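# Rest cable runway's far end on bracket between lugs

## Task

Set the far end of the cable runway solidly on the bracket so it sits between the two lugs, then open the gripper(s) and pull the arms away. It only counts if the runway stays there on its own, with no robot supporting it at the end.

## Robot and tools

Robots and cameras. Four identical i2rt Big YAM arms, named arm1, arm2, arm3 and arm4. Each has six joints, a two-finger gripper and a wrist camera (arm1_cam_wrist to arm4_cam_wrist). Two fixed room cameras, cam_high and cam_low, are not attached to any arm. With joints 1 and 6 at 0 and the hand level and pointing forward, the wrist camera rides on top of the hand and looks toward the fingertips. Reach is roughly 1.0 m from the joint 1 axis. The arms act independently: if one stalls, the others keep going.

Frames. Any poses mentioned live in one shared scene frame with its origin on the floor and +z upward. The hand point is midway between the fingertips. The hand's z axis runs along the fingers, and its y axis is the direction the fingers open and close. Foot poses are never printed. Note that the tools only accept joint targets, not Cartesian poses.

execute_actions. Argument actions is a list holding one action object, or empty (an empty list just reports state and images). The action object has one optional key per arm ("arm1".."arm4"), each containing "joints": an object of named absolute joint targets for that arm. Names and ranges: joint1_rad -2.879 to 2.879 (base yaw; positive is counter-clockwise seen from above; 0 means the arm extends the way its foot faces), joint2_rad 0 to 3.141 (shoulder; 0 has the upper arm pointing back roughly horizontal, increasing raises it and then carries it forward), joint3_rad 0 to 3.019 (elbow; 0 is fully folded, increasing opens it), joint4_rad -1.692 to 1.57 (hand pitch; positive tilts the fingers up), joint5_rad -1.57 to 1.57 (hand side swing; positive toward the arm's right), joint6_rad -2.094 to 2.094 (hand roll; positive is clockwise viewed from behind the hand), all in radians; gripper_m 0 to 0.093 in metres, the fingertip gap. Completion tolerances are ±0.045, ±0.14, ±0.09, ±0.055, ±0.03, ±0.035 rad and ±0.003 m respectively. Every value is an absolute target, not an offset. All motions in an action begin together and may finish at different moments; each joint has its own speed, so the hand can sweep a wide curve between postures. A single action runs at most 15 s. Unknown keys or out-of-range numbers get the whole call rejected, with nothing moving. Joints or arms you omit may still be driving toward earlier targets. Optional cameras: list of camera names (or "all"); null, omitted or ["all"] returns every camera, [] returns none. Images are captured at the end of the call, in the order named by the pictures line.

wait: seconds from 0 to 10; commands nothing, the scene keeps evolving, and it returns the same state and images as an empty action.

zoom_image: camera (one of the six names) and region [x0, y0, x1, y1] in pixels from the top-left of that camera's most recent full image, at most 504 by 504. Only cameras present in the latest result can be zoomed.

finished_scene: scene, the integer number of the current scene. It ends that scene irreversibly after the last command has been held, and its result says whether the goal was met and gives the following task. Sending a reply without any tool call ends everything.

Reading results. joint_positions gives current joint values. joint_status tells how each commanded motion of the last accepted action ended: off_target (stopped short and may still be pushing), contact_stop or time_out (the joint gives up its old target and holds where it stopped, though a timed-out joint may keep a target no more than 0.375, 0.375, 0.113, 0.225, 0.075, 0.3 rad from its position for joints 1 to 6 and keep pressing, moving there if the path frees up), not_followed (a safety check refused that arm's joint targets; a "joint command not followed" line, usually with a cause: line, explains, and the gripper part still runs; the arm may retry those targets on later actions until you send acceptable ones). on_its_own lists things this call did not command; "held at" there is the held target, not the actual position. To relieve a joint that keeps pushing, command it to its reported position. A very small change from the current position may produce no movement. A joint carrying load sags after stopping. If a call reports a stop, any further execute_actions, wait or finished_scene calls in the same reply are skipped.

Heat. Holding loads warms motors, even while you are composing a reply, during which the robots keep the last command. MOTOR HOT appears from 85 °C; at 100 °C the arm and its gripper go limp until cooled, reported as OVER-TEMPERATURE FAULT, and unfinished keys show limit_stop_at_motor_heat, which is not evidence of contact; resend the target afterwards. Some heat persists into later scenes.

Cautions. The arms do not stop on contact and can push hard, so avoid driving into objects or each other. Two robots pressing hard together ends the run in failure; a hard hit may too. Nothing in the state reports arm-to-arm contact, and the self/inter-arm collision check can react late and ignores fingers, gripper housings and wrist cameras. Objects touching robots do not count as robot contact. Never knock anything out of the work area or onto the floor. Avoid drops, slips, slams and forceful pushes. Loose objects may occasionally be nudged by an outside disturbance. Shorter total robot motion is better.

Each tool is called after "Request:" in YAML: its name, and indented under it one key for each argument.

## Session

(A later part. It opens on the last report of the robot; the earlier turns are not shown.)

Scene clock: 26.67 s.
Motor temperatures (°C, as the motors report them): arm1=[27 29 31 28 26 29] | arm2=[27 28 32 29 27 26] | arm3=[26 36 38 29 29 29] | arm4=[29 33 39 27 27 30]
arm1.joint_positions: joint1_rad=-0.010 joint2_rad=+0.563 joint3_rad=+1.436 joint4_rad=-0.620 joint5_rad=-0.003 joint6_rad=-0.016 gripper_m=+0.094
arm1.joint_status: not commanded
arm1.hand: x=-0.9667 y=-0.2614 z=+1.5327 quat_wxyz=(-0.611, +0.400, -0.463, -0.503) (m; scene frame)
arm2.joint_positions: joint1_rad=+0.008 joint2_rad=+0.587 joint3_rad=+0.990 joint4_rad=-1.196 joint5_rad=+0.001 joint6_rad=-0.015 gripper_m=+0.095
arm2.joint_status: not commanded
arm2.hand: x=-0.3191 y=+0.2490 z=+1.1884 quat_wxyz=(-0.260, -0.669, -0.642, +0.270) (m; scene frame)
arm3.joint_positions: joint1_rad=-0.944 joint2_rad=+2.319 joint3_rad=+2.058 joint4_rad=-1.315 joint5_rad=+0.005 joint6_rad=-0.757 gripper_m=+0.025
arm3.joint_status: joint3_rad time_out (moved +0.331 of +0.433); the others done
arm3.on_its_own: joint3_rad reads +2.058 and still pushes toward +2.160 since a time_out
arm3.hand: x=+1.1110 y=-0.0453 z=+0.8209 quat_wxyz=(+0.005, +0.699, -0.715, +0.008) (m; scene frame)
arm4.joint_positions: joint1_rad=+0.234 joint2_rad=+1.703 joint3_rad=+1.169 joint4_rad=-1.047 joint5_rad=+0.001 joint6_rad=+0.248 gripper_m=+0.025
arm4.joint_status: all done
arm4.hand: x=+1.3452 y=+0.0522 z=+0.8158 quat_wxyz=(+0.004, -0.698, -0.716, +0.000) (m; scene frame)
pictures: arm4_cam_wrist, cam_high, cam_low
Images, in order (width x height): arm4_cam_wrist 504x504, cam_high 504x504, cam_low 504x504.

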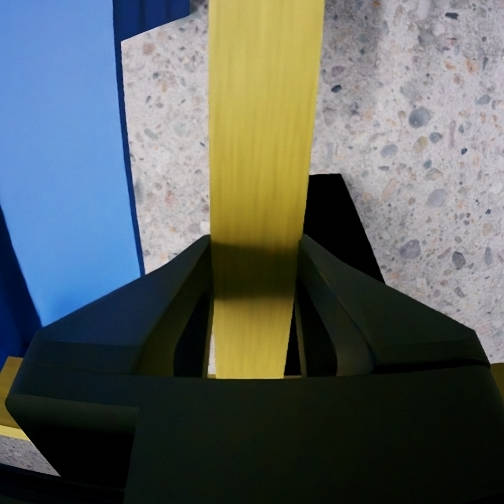

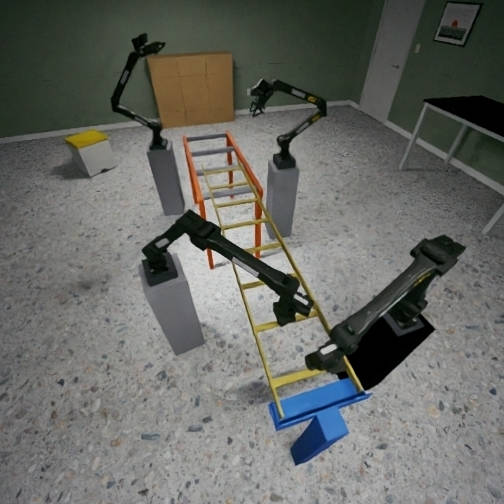

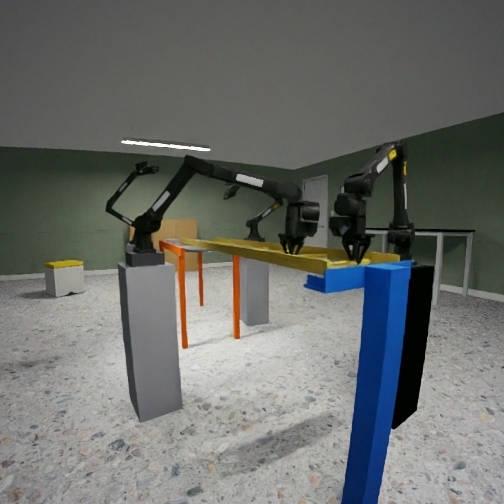

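Request:
execute_actions:
  actions:
    - {"arm3":{"joints":{"joint1_rad":-0.975,"joint6_rad":-0.80}},"arm4":{"joints":{"joint1_rad":0.259,"joint2_rad":1.64,"joint3_rad":1.325,"joint4_rad":-1.07,"joint6_rad":0.28}}}
  cameras: []

Request:
execute_actions:
  actions:
    - {"arm3":{"joints":{"joint2_rad":2.345,"joint3_rad":2.06,"joint4_rad":-1.29}},"arm4":{"joints":{"joint2_rad":1.77,"joint3_rad":1.225,"joint4_rad":-1.03}}}
  cameras: ["cam_low","cam_high","arm4_cam_wrist"]

Request:
zoom_image:
  camera: "cam_high"
  region: [230, 320, 410, 470]

Scene clock: 28.63 s.
Motor temperatures (°C, as the motors report them): arm1=[27 29 31 28 26 29] | arm2=[27 28 32 29 27 26] | arm3=[26 37 39 29 29 29] | arm4=[29 34 41 27 27 30]
arm1.joint_positions: joint1_rad=-0.010 joint2_rad=+0.563 joint3_rad=+1.436 joint4_rad=-0.620 joint5_rad=-0.003 joint6_rad=-0.016 gripper_m=+0.094
arm1.joint_status: not commanded
arm1.hand: x=-0.9667 y=-0.2614 z=+1.5327 quat_wxyz=(-0.611, +0.400, -0.463, -0.503) (m; scene frame)
arm2.joint_positions: joint1_rad=+0.008 joint2_rad=+0.587 joint3_rad=+0.990 joint4_rad=-1.196 joint5_rad=+0.001 joint6_rad=-0.015 gripper_m=+0.095
arm2.joint_status: not commanded
arm2.hand: x=-0.3191 y=+0.2490 z=+1.1884 quat_wxyz=(-0.260, -0.669, -0.642, +0.270) (m; scene frame)
arm3.joint_positions: joint1_rad=-0.965 joint2_rad=+2.320 joint3_rad=+2.058 joint4_rad=-1.311 joint5_rad=+0.002 joint6_rad=-0.771 gripper_m=+0.025
arm3.joint_status: all done
arm3.on_its_own: joint3_rad reads +2.058 and still pushes toward +2.160 since a time_out
arm3.hand: x=+1.1217 y=-0.0546 z=+0.8205 quat_wxyz=(+0.003, +0.696, -0.718, +0.006) (m; scene frame)
arm4.joint_positions: joint1_rad=+0.252 joint2_rad=+1.732 joint3_rad=+1.208 joint4_rad=-1.060 joint5_rad=+0.003 joint6_rad=+0.267 gripper_m=+0.025
arm4.joint_status: joint3_rad time_out (moved +0.039 of +0.156); the others done
arm4.on_its_own: joint3_rad reads +1.208 and still pushes toward +1.320 since a time_out
arm4.hand: x=+1.3564 y=+0.0430 z=+0.8159 quat_wxyz=(+0.005, -0.698, -0.716, +0.001) (m; scene frame)
pictures: none
No camera images: the call's "cameras" was empty. Leave "cameras" out to get every camera's image.

not run: a stop came earlier in this reply.

Region (230, 320, 410, 470) of cam_high's 504x504 image, scaled by 2.800, with more detail than that image has.

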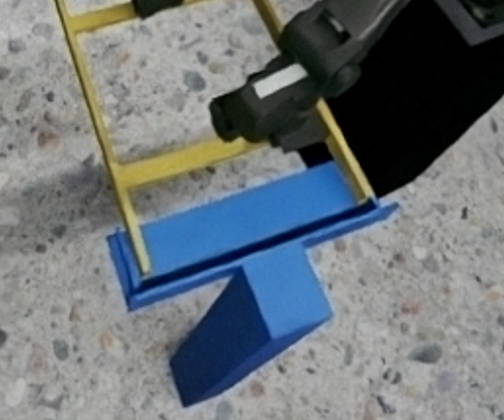

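Request:
execute_actions:
  actions:
    - {"arm3":{"joints":{"joint2_rad":2.345,"joint3_rad":2.06,"joint4_rad":-1.29}},"arm4":{"joints":{"joint2_rad":1.77,"joint3_rad":1.225,"joint4_rad":-1.03}}}
  cameras: ["cam_low","cam_high","arm4_cam_wrist"]

Request:
zoom_image:
  camera: "cam_high"
  region: [230, 320, 410, 470]

Scene clock: 29.47 s.
Motor temperatures (°C, as the motors report them): arm1=[27 29 31 28 26 29] | arm2=[27 28 33 29 27 26] | arm3=[26 37 39 29 29 29] | arm4=[29 34 42 27 27 30]
arm1.joint_positions: joint1_rad=-0.010 joint2_rad=+0.563 joint3_rad=+1.436 joint4_rad=-0.620 joint5_rad=-0.003 joint6_rad=-0.016 gripper_m=+0.094
arm1.joint_status: not commanded
arm1.hand: x=-0.9667 y=-0.2614 z=+1.5327 quat_wxyz=(-0.611, +0.400, -0.463, -0.503) (m; scene frame)
arm2.joint_positions: joint1_rad=+0.008 joint2_rad=+0.587 joint3_rad=+0.990 joint4_rad=-1.196 joint5_rad=+0.001 joint6_rad=-0.015 gripper_m=+0.095
arm2.joint_status: not commanded
arm2.hand: x=-0.3191 y=+0.2490 z=+1.1884 quat_wxyz=(-0.260, -0.669, -0.642, +0.270) (m; scene frame)
arm3.joint_positions: joint1_rad=-0.966 joint2_rad=+2.331 joint3_rad=+2.057 joint4_rad=-1.304 joint5_rad=+0.002 joint6_rad=-0.771 gripper_m=+0.025
arm3.joint_status: all done
arm3.hand: x=+1.1219 y=-0.0549 z=+0.8124 quat_wxyz=(+0.006, +0.696, -0.718, +0.006) (m; scene frame)
arm4.joint_positions: joint1_rad=+0.253 joint2_rad=+1.753 joint3_rad=+1.207 joint4_rad=-1.057 joint5_rad=+0.003 joint6_rad=+0.269 gripper_m=+0.025
arm4.joint_status: all done
arm4.hand: x=+1.3565 y=+0.0443 z=+0.8059 quat_wxyz=(+0.013, -0.699, -0.715, -0.004) (m; scene frame)
pictures: arm4_cam_wrist, cam_high, cam_low
Images, in order (width x height): arm4_cam_wrist 504x504, cam_high 504x504, cam_low 504x504.

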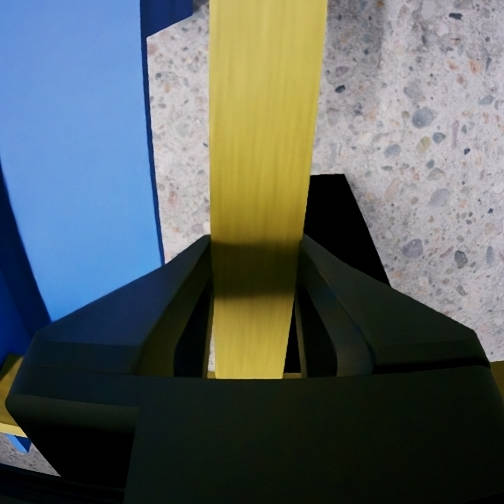

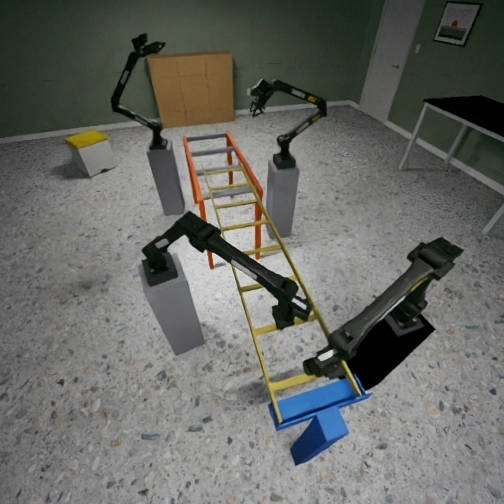

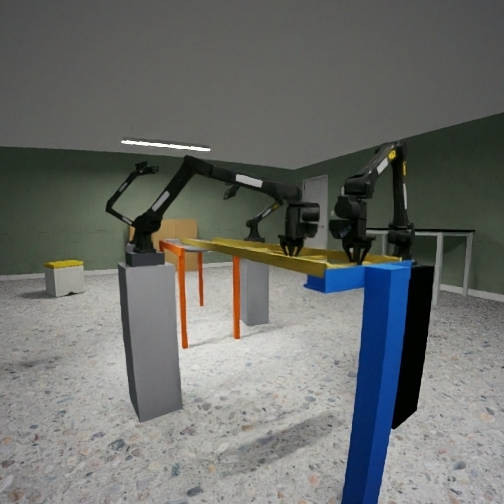

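Region (230, 320, 410, 470) of cam_high's 504x504 image, scaled by 2.800, with more detail than that image has.

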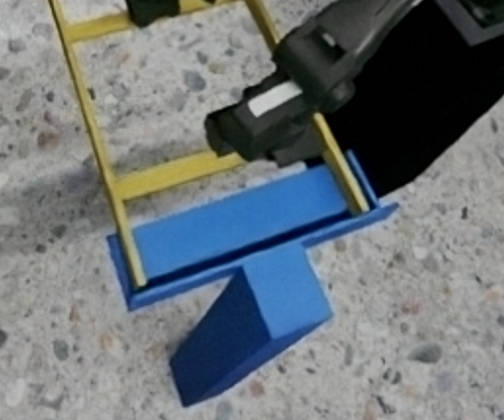

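Request:
execute_actions:
  actions:
    - {"arm3":{"joints":{"gripper_m":0.06}},"arm4":{"joints":{"gripper_m":0.05}}}
  cameras: []

Request:
execute_actions:
  actions:
    - {"arm3":{"joints":{"joint2_rad":1.9}},"arm4":{"joints":{"joint2_rad":1.6,"joint3_rad":1.6,"joint4_rad":-1.25}}}
  cameras: ["cam_low","cam_high","arm4_cam_wrist","arm3_cam_wrist"]

Scene clock: 30.37 s.
Motor temperatures (°C, as the motors report them): arm1=[27 29 31 28 26 29] | arm2=[27 28 33 29 27 26] | arm3=[26 37 39 29 29 29] | arm4=[29 34 41 27 27 30]
arm1.joint_positions: joint1_rad=-0.010 joint2_rad=+0.563 joint3_rad=+1.436 joint4_rad=-0.620 joint5_rad=-0.003 joint6_rad=-0.016 gripper_m=+0.094
arm1.joint_status: not commanded
arm1.hand: x=-0.9667 y=-0.2614 z=+1.5327 quat_wxyz=(-0.611, +0.400, -0.463, -0.503) (m; scene frame)
arm2.joint_positions: joint1_rad=+0.008 joint2_rad=+0.587 joint3_rad=+0.990 joint4_rad=-1.196 joint5_rad=+0.001 joint6_rad=-0.015 gripper_m=+0.095
arm2.joint_status: not commanded
arm2.hand: x=-0.3191 y=+0.2490 z=+1.1884 quat_wxyz=(-0.260, -0.669, -0.642, +0.270) (m; scene frame)
arm3.joint_positions: joint1_rad=-0.969 joint2_rad=+2.331 joint3_rad=+2.057 joint4_rad=-1.302 joint5_rad=+0.002 joint6_rad=-0.787 gripper_m=+0.060
arm3.joint_status: all done
arm3.hand: x=+1.1237 y=-0.0560 z=+0.8124 quat_wxyz=(+0.005, +0.701, -0.713, +0.006) (m; scene frame)
arm4.joint_positions: joint1_rad=+0.253 joint2_rad=+1.753 joint3_rad=+1.207 joint4_rad=-1.047 joint5_rad=+0.002 joint6_rad=+0.269 gripper_m=+0.050
arm4.joint_status: all done
arm4.hand: x=+1.3572 y=+0.0421 z=+0.8057 quat_wxyz=(+0.009, -0.699, -0.715, -0.002) (m; scene frame)
pictures: none
No camera images: the call's "cameras" was empty. Leave "cameras" out to get every camera's image.

Scene clock: 32.13 s.
Motor temperatures (°C, as the motors report them): arm1=[27 29 31 28 26 29] | arm2=[27 28 33 29 27 26] | arm3=[26 37 39 29 29 29] | arm4=[29 34 42 27 27 30]
arm1.joint_positions: joint1_rad=-0.010 joint2_rad=+0.563 joint3_rad=+1.436 joint4_rad=-0.620 joint5_rad=-0.003 joint6_rad=-0.016 gripper_m=+0.094
arm1.joint_status: not commanded
arm1.hand: x=-0.9667 y=-0.2614 z=+1.5327 quat_wxyz=(-0.611, +0.400, -0.463, -0.503) (m; scene frame)
arm2.joint_positions: joint1_rad=+0.008 joint2_rad=+0.587 joint3_rad=+0.990 joint4_rad=-1.196 joint5_rad=+0.001 joint6_rad=-0.015 gripper_m=+0.095
arm2.joint_status: not commanded
arm2.hand: x=-0.3191 y=+0.2490 z=+1.1884 quat_wxyz=(-0.260, -0.669, -0.642, +0.270) (m; scene frame)
arm3.joint_positions: joint1_rad=-0.969 joint2_rad=+1.902 joint3_rad=+2.061 joint4_rad=-1.299 joint5_rad=+0.002 joint6_rad=-0.787 gripper_m=+0.060
arm3.joint_status: all done
arm3.hand: x=+1.1159 y=-0.0594 z=+1.1076 quat_wxyz=(-0.212, +0.686, -0.696, +0.008) (m; scene frame)
arm4.joint_positions: joint1_rad=+0.253 joint2_rad=+1.594 joint3_rad=+1.589 joint4_rad=-1.234 joint5_rad=+0.002 joint6_rad=+0.269 gripper_m=+0.050
arm4.joint_status: all done
arm4.hand: x=+1.3813 y=-0.0355 z=+1.0325 quat_wxyz=(-0.145, -0.689, -0.705, +0.083) (m; scene frame)
pictures: arm3_cam_wrist, arm4_cam_wrist, cam_high, cam_low
Images, in order (width x height): arm3_cam_wrist 504x504, arm4_cam_wrist 504x504, cam_high 504x504, cam_low 504x504.

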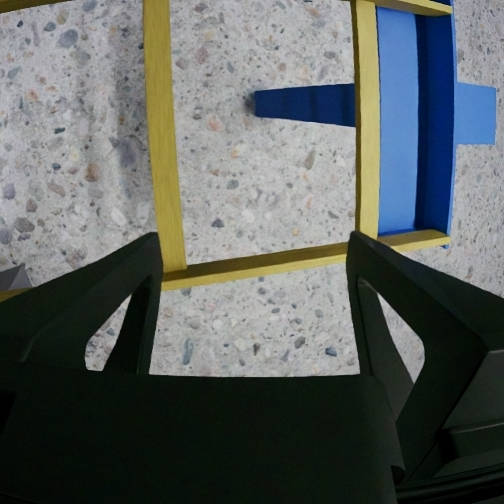

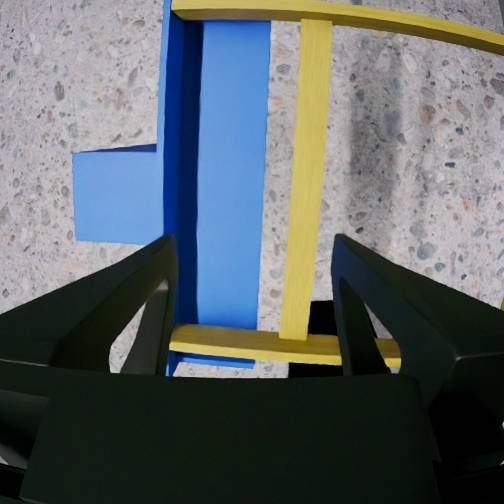

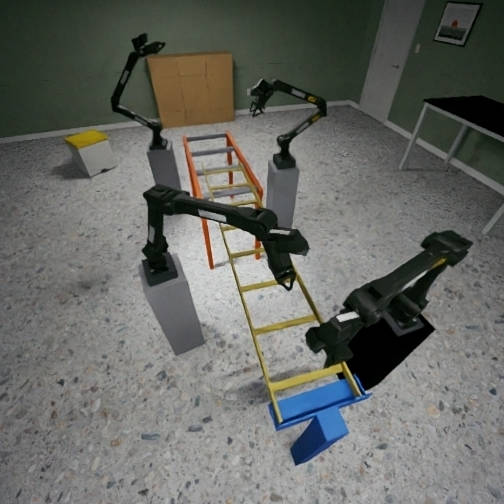

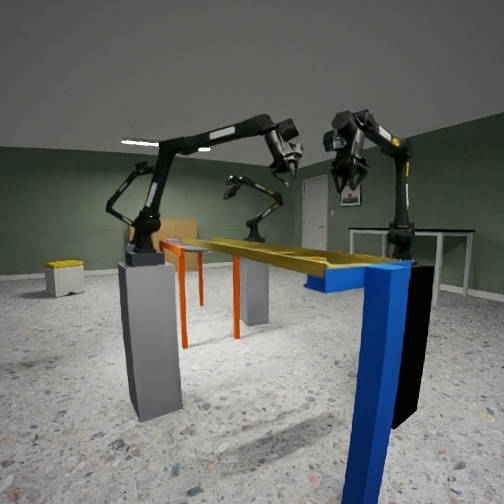

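Request:
zoom_image:
  camera: "cam_low"
  region: [280, 240, 420, 310]

Request:
zoom_image:
  camera: "cam_high"
  region: [255, 365, 375, 440]

Region (280, 240, 420, 310) of cam_low's 504x504 image, scaled by 3.600, with more detail than that image has.

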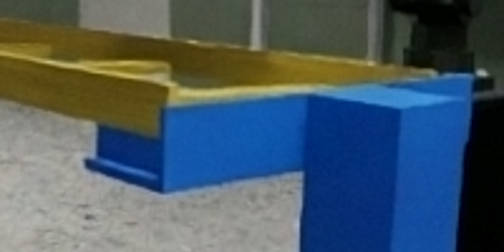

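Region (255, 365, 375, 440) of cam_high's 504x504 image, scaled by 4.200, with more detail than that image has; it fills the top 315 rows of this view, and the rest is white.

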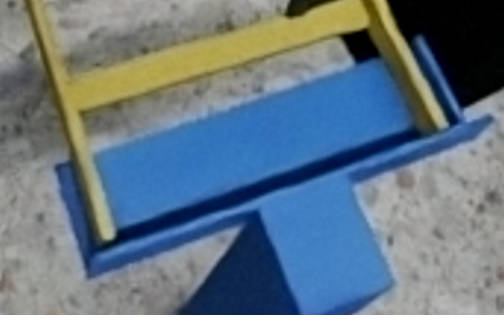

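Request:
execute_actions:
  actions:
    - {"arm4":{"joints":{"joint2_rad":1.765,"joint3_rad":1.21,"joint4_rad":-1.02}}}
  cameras: ["arm4_cam_wrist"]

Request:
execute_actions:
  actions:
    - {"arm4":{"joints":{"gripper_m":0}}}
  cameras: []

Request:
execute_actions:
  actions:
    - {"arm4":{"joints":{"joint2_rad":1.60,"joint3_rad":1.2,"joint4_rad":-1.03}}}
  cameras: ["cam_low","arm3_cam_wrist"]

Scene clock: 33.77 s.
Motor temperatures (°C, as the motors report them): arm1=[27 29 31 28 26 29] | arm2=[27 28 33 29 27 26] | arm3=[26 37 38 29 29 29] | arm4=[29 34 41 27 27 30]
arm1.joint_positions: joint1_rad=-0.010 joint2_rad=+0.563 joint3_rad=+1.436 joint4_rad=-0.620 joint5_rad=-0.003 joint6_rad=-0.016 gripper_m=+0.094
arm1.joint_status: not commanded
arm1.hand: x=-0.9667 y=-0.2614 z=+1.5327 quat_wxyz=(-0.611, +0.400, -0.463, -0.503) (m; scene frame)
arm2.joint_positions: joint1_rad=+0.008 joint2_rad=+0.587 joint3_rad=+0.990 joint4_rad=-1.196 joint5_rad=+0.001 joint6_rad=-0.015 gripper_m=+0.095
arm2.joint_status: not commanded
arm2.hand: x=-0.3191 y=+0.2490 z=+1.1884 quat_wxyz=(-0.260, -0.669, -0.642, +0.270) (m; scene frame)
arm3.joint_positions: joint1_rad=-0.969 joint2_rad=+1.902 joint3_rad=+2.061 joint4_rad=-1.299 joint5_rad=+0.002 joint6_rad=-0.787 gripper_m=+0.060
arm3.joint_status: not commanded
arm3.hand: x=+1.1159 y=-0.0594 z=+1.1076 quat_wxyz=(-0.212, +0.686, -0.696, +0.008) (m; scene frame)
arm4.joint_positions: joint1_rad=+0.253 joint2_rad=+1.759 joint3_rad=+1.192 joint4_rad=-1.036 joint5_rad=+0.002 joint6_rad=+0.269 gripper_m=+0.050
arm4.joint_status: all done
arm4.hand: x=+1.3559 y=+0.0466 z=+0.7979 quat_wxyz=(+0.014, -0.699, -0.715, -0.005) (m; scene frame)
pictures: arm4_cam_wrist
Images, in order (width x height): arm4_cam_wrist 504x504.

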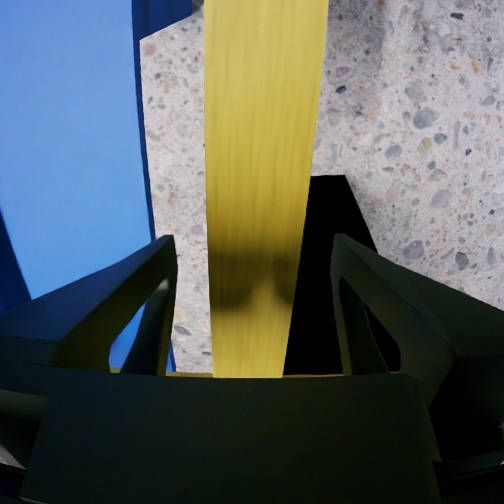

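Scene clock: 34.37 s.
Motor temperatures (°C, as the motors report them): arm1=[27 29 31 28 26 29] | arm2=[27 28 33 29 27 26] | arm3=[26 37 38 29 29 29] | arm4=[29 34 41 27 27 30]
arm1.joint_positions: joint1_rad=-0.010 joint2_rad=+0.563 joint3_rad=+1.436 joint4_rad=-0.620 joint5_rad=-0.003 joint6_rad=-0.016 gripper_m=+0.094
arm1.joint_status: not commanded
arm1.hand: x=-0.9667 y=-0.2614 z=+1.5327 quat_wxyz=(-0.611, +0.400, -0.463, -0.503) (m; scene frame)
arm2.joint_positions: joint1_rad=+0.008 joint2_rad=+0.587 joint3_rad=+0.990 joint4_rad=-1.196 joint5_rad=+0.001 joint6_rad=-0.015 gripper_m=+0.095
arm2.joint_status: not commanded
arm2.hand: x=-0.3191 y=+0.2490 z=+1.1884 quat_wxyz=(-0.260, -0.669, -0.642, +0.270) (m; scene frame)
arm3.joint_positions: joint1_rad=-0.969 joint2_rad=+1.902 joint3_rad=+2.061 joint4_rad=-1.299 joint5_rad=+0.002 joint6_rad=-0.787 gripper_m=+0.060
arm3.joint_status: not commanded
arm3.hand: x=+1.1159 y=-0.0594 z=+1.1076 quat_wxyz=(-0.212, +0.686, -0.696, +0.008) (m; scene frame)
arm4.joint_positions: joint1_rad=+0.253 joint2_rad=+1.759 joint3_rad=+1.192 joint4_rad=-1.034 joint5_rad=-0.001 joint6_rad=+0.278 gripper_m=+0.025
arm4.joint_status: gripper_m off_target (ended at +0.025, target +0.000)
arm4.hand: x=+1.3564 y=+0.0465 z=+0.7979 quat_wxyz=(+0.012, -0.702, -0.712, -0.006) (m; scene frame)
pictures: none
No camera images: the call's "cameras" was empty. Leave "cameras" out to get every camera's image.

Scene clock: 35.37 s.
Motor temperatures (°C, as the motors report them): arm1=[27 29 32 28 26 29] | arm2=[27 28 33 29 27 26] | arm3=[26 37 38 29 29 29] | arm4=[29 34 41 27 27 30]
arm1.joint_positions: joint1_rad=-0.010 joint2_rad=+0.563 joint3_rad=+1.436 joint4_rad=-0.620 joint5_rad=-0.003 joint6_rad=-0.016 gripper_m=+0.094
arm1.joint_status: not commanded
arm1.hand: x=-0.9667 y=-0.2614 z=+1.5327 quat_wxyz=(-0.611, +0.400, -0.463, -0.503) (m; scene frame)
arm2.joint_positions: joint1_rad=+0.008 joint2_rad=+0.587 joint3_rad=+0.990 joint4_rad=-1.196 joint5_rad=+0.001 joint6_rad=-0.015 gripper_m=+0.095
arm2.joint_status: not commanded
arm2.hand: x=-0.3191 y=+0.2490 z=+1.1884 quat_wxyz=(-0.260, -0.669, -0.642, +0.270) (m; scene frame)
arm3.joint_positions: joint1_rad=-0.969 joint2_rad=+1.902 joint3_rad=+2.061 joint4_rad=-1.299 joint5_rad=+0.002 joint6_rad=-0.787 gripper_m=+0.060
arm3.joint_status: not commanded
arm3.hand: x=+1.1159 y=-0.0594 z=+1.1076 quat_wxyz=(-0.212, +0.686, -0.696, +0.008) (m; scene frame)
arm4.joint_positions: joint1_rad=+0.255 joint2_rad=+1.733 joint3_rad=+1.129 joint4_rad=-1.019 joint5_rad=+0.000 joint6_rad=+0.272 gripper_m=+0.025
arm4.joint_status: all done
arm4.hand: x=+1.3504 y=+0.0680 z=+0.7900 quat_wxyz=(+0.022, -0.699, -0.715, -0.010) (m; scene frame)
pictures: arm3_cam_wrist, cam_low
Images, in order (width x height): arm3_cam_wrist 504x504, cam_low 504x504.

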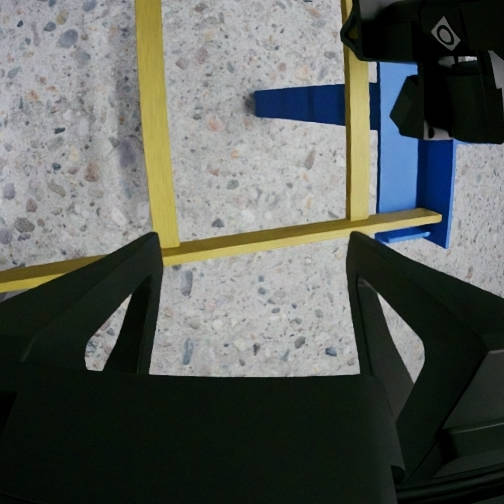

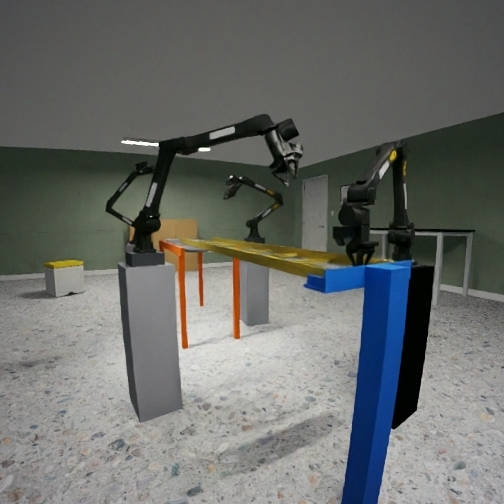

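Inside now. Lower, nudge toward the wall.

Request:
execute_actions:
  actions:
    - {"arm4":{"joints":{"joint1_rad":0.285,"joint2_rad":1.78,"joint3_rad":1.16,"joint4_rad":-0.97}}}
  cameras: []

Request:
execute_actions:
  actions:
    - {"arm4":{"joints":{"gripper_m":0.04}}}
  cameras: []

Request:
execute_actions:
  actions:
    - {"arm4":{"joints":{"joint2_rad":1.5,"joint3_rad":1.6,"joint4_rad":-1.35}}}
  cameras: ["cam_low","arm4_cam_wrist","arm3_cam_wrist"]

Request:
zoom_image:
  camera: "cam_low"
  region: [280, 240, 420, 310]

Scene clock: 36.33 s.
Motor temperatures (°C, as the motors report them): arm1=[27 29 32 28 26 29] | arm2=[27 28 33 29 27 26] | arm3=[26 37 38 29 29 29] | arm4=[29 34 41 27 27 30]
arm1.joint_positions: joint1_rad=-0.010 joint2_rad=+0.563 joint3_rad=+1.436 joint4_rad=-0.620 joint5_rad=-0.003 joint6_rad=-0.016 gripper_m=+0.094
arm1.joint_status: not commanded
arm1.hand: x=-0.9667 y=-0.2614 z=+1.5327 quat_wxyz=(-0.611, +0.400, -0.463, -0.503) (m; scene frame)
arm2.joint_positions: joint1_rad=+0.008 joint2_rad=+0.587 joint3_rad=+0.990 joint4_rad=-1.196 joint5_rad=+0.001 joint6_rad=-0.015 gripper_m=+0.095
arm2.joint_status: not commanded
arm2.hand: x=-0.3191 y=+0.2490 z=+1.1884 quat_wxyz=(-0.260, -0.669, -0.642, +0.270) (m; scene frame)
arm3.joint_positions: joint1_rad=-0.969 joint2_rad=+1.902 joint3_rad=+2.061 joint4_rad=-1.299 joint5_rad=+0.002 joint6_rad=-0.787 gripper_m=+0.060
arm3.joint_status: not commanded
arm3.hand: x=+1.1159 y=-0.0594 z=+1.1076 quat_wxyz=(-0.212, +0.686, -0.696, +0.008) (m; scene frame)
arm4.joint_positions: joint1_rad=+0.261 joint2_rad=+1.745 joint3_rad=+1.114 joint4_rad=-0.991 joint5_rad=+0.006 joint6_rad=+0.273 gripper_m=+0.025
arm4.joint_status: all done
arm4.hand: x=+1.3520 y=+0.0695 z=+0.7804 quat_wxyz=(+0.022, -0.697, -0.717, -0.007) (m; scene frame)
pictures: none
No camera images: the call's "cameras" was empty. Leave "cameras" out to get every camera's image.

Scene clock: 36.93 s.
Motor temperatures (°C, as the motors report them): arm1=[27 29 32 28 26 29] | arm2=[27 28 33 29 27 26] | arm3=[26 38 38 29 29 29] | arm4=[29 34 41 27 27 30]
arm1.joint_positions: joint1_rad=-0.010 joint2_rad=+0.563 joint3_rad=+1.436 joint4_rad=-0.620 joint5_rad=-0.003 joint6_rad=-0.016 gripper_m=+0.094
arm1.joint_status: not commanded
arm1.hand: x=-0.9667 y=-0.2614 z=+1.5327 quat_wxyz=(-0.611, +0.400, -0.463, -0.503) (m; scene frame)
arm2.joint_positions: joint1_rad=+0.008 joint2_rad=+0.587 joint3_rad=+0.990 joint4_rad=-1.196 joint5_rad=+0.001 joint6_rad=-0.015 gripper_m=+0.095
arm2.joint_status: not commanded
arm2.hand: x=-0.3191 y=+0.2490 z=+1.1884 quat_wxyz=(-0.260, -0.669, -0.642, +0.270) (m; scene frame)
arm3.joint_positions: joint1_rad=-0.969 joint2_rad=+1.902 joint3_rad=+2.061 joint4_rad=-1.299 joint5_rad=+0.002 joint6_rad=-0.787 gripper_m=+0.060
arm3.joint_status: not commanded
arm3.hand: x=+1.1159 y=-0.0594 z=+1.1076 quat_wxyz=(-0.212, +0.686, -0.696, +0.008) (m; scene frame)
arm4.joint_positions: joint1_rad=+0.271 joint2_rad=+1.758 joint3_rad=+1.127 joint4_rad=-0.986 joint5_rad=+0.008 joint6_rad=+0.273 gripper_m=+0.040
arm4.joint_status: all done
arm4.hand: x=+1.3580 y=+0.0652 z=+0.7784 quat_wxyz=(+0.021, -0.693, -0.720, -0.005) (m; scene frame)
pictures: none
No camera images: the call's "cameras" was empty. Leave "cameras" out to get every camera's image.

Scene clock: 38.50 s.
Motor temperatures (°C, as the motors report them): arm1=[27 29 32 28 26 29] | arm2=[27 28 33 29 27 26] | arm3=[26 38 38 29 29 29] | arm4=[29 34 41 27 27 30]
arm1.joint_positions: joint1_rad=-0.010 joint2_rad=+0.563 joint3_rad=+1.436 joint4_rad=-0.620 joint5_rad=-0.003 joint6_rad=-0.016 gripper_m=+0.094
arm1.joint_status: not commanded
arm1.hand: x=-0.9667 y=-0.2614 z=+1.5327 quat_wxyz=(-0.611, +0.400, -0.463, -0.503) (m; scene frame)
arm2.joint_positions: joint1_rad=+0.008 joint2_rad=+0.587 joint3_rad=+0.990 joint4_rad=-1.196 joint5_rad=+0.001 joint6_rad=-0.015 gripper_m=+0.095
arm2.joint_status: not commanded
arm2.hand: x=-0.3191 y=+0.2490 z=+1.1884 quat_wxyz=(-0.260, -0.669, -0.642, +0.270) (m; scene frame)
arm3.joint_positions: joint1_rad=-0.969 joint2_rad=+1.902 joint3_rad=+2.061 joint4_rad=-1.299 joint5_rad=+0.002 joint6_rad=-0.787 gripper_m=+0.060
arm3.joint_status: not commanded
arm3.hand: x=+1.1159 y=-0.0594 z=+1.1076 quat_wxyz=(-0.212, +0.686, -0.696, +0.008) (m; scene frame)
arm4.joint_positions: joint1_rad=+0.276 joint2_rad=+1.504 joint3_rad=+1.594 joint4_rad=-1.334 joint5_rad=+0.003 joint6_rad=+0.273 gripper_m=+0.040
arm4.joint_status: all done
arm4.hand: x=+1.3821 y=+0.0036 z=+1.0738 quat_wxyz=(-0.144, -0.682, -0.712, +0.080) (m; scene frame)
pictures: arm3_cam_wrist, arm4_cam_wrist, cam_low
Images, in order (width x height): arm3_cam_wrist 504x504, arm4_cam_wrist 504x504, cam_low 504x504.

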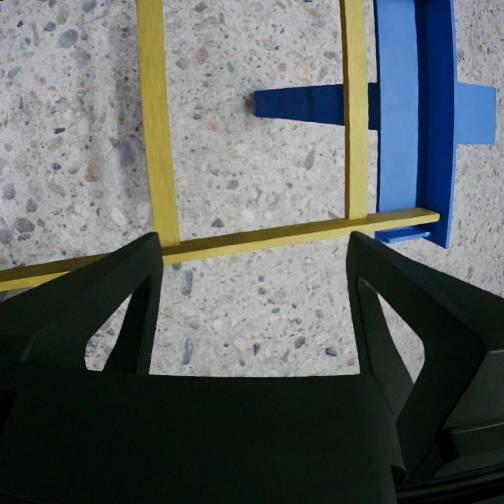

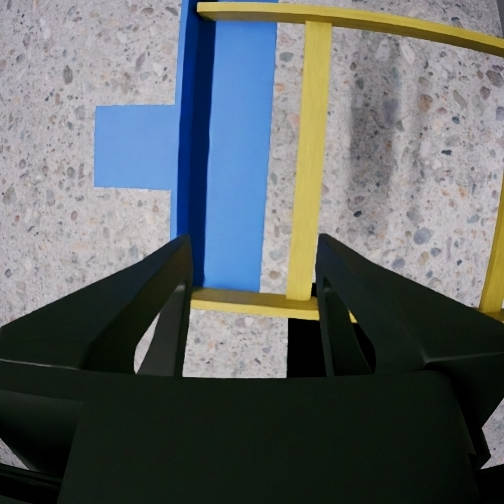

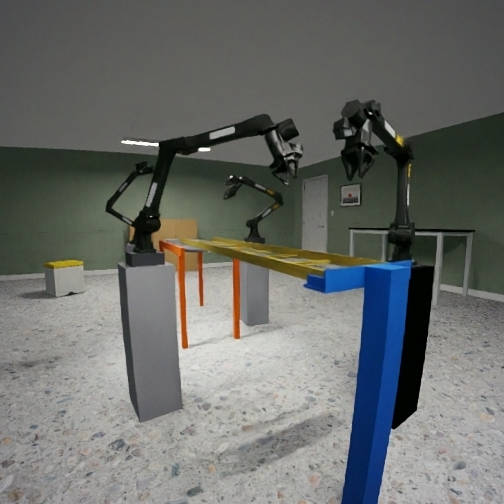

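Region (280, 240, 420, 310) of cam_low's 504x504 image, scaled by 3.600, with more detail than that image has.

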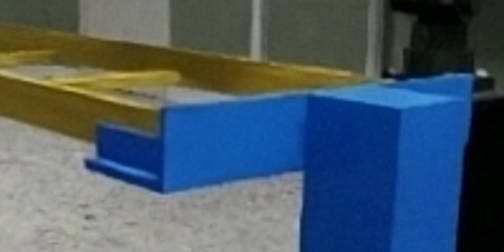

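Both rails dropped.

Request:
finished_scene:
  scene: 1

The scene is finished: the task was done.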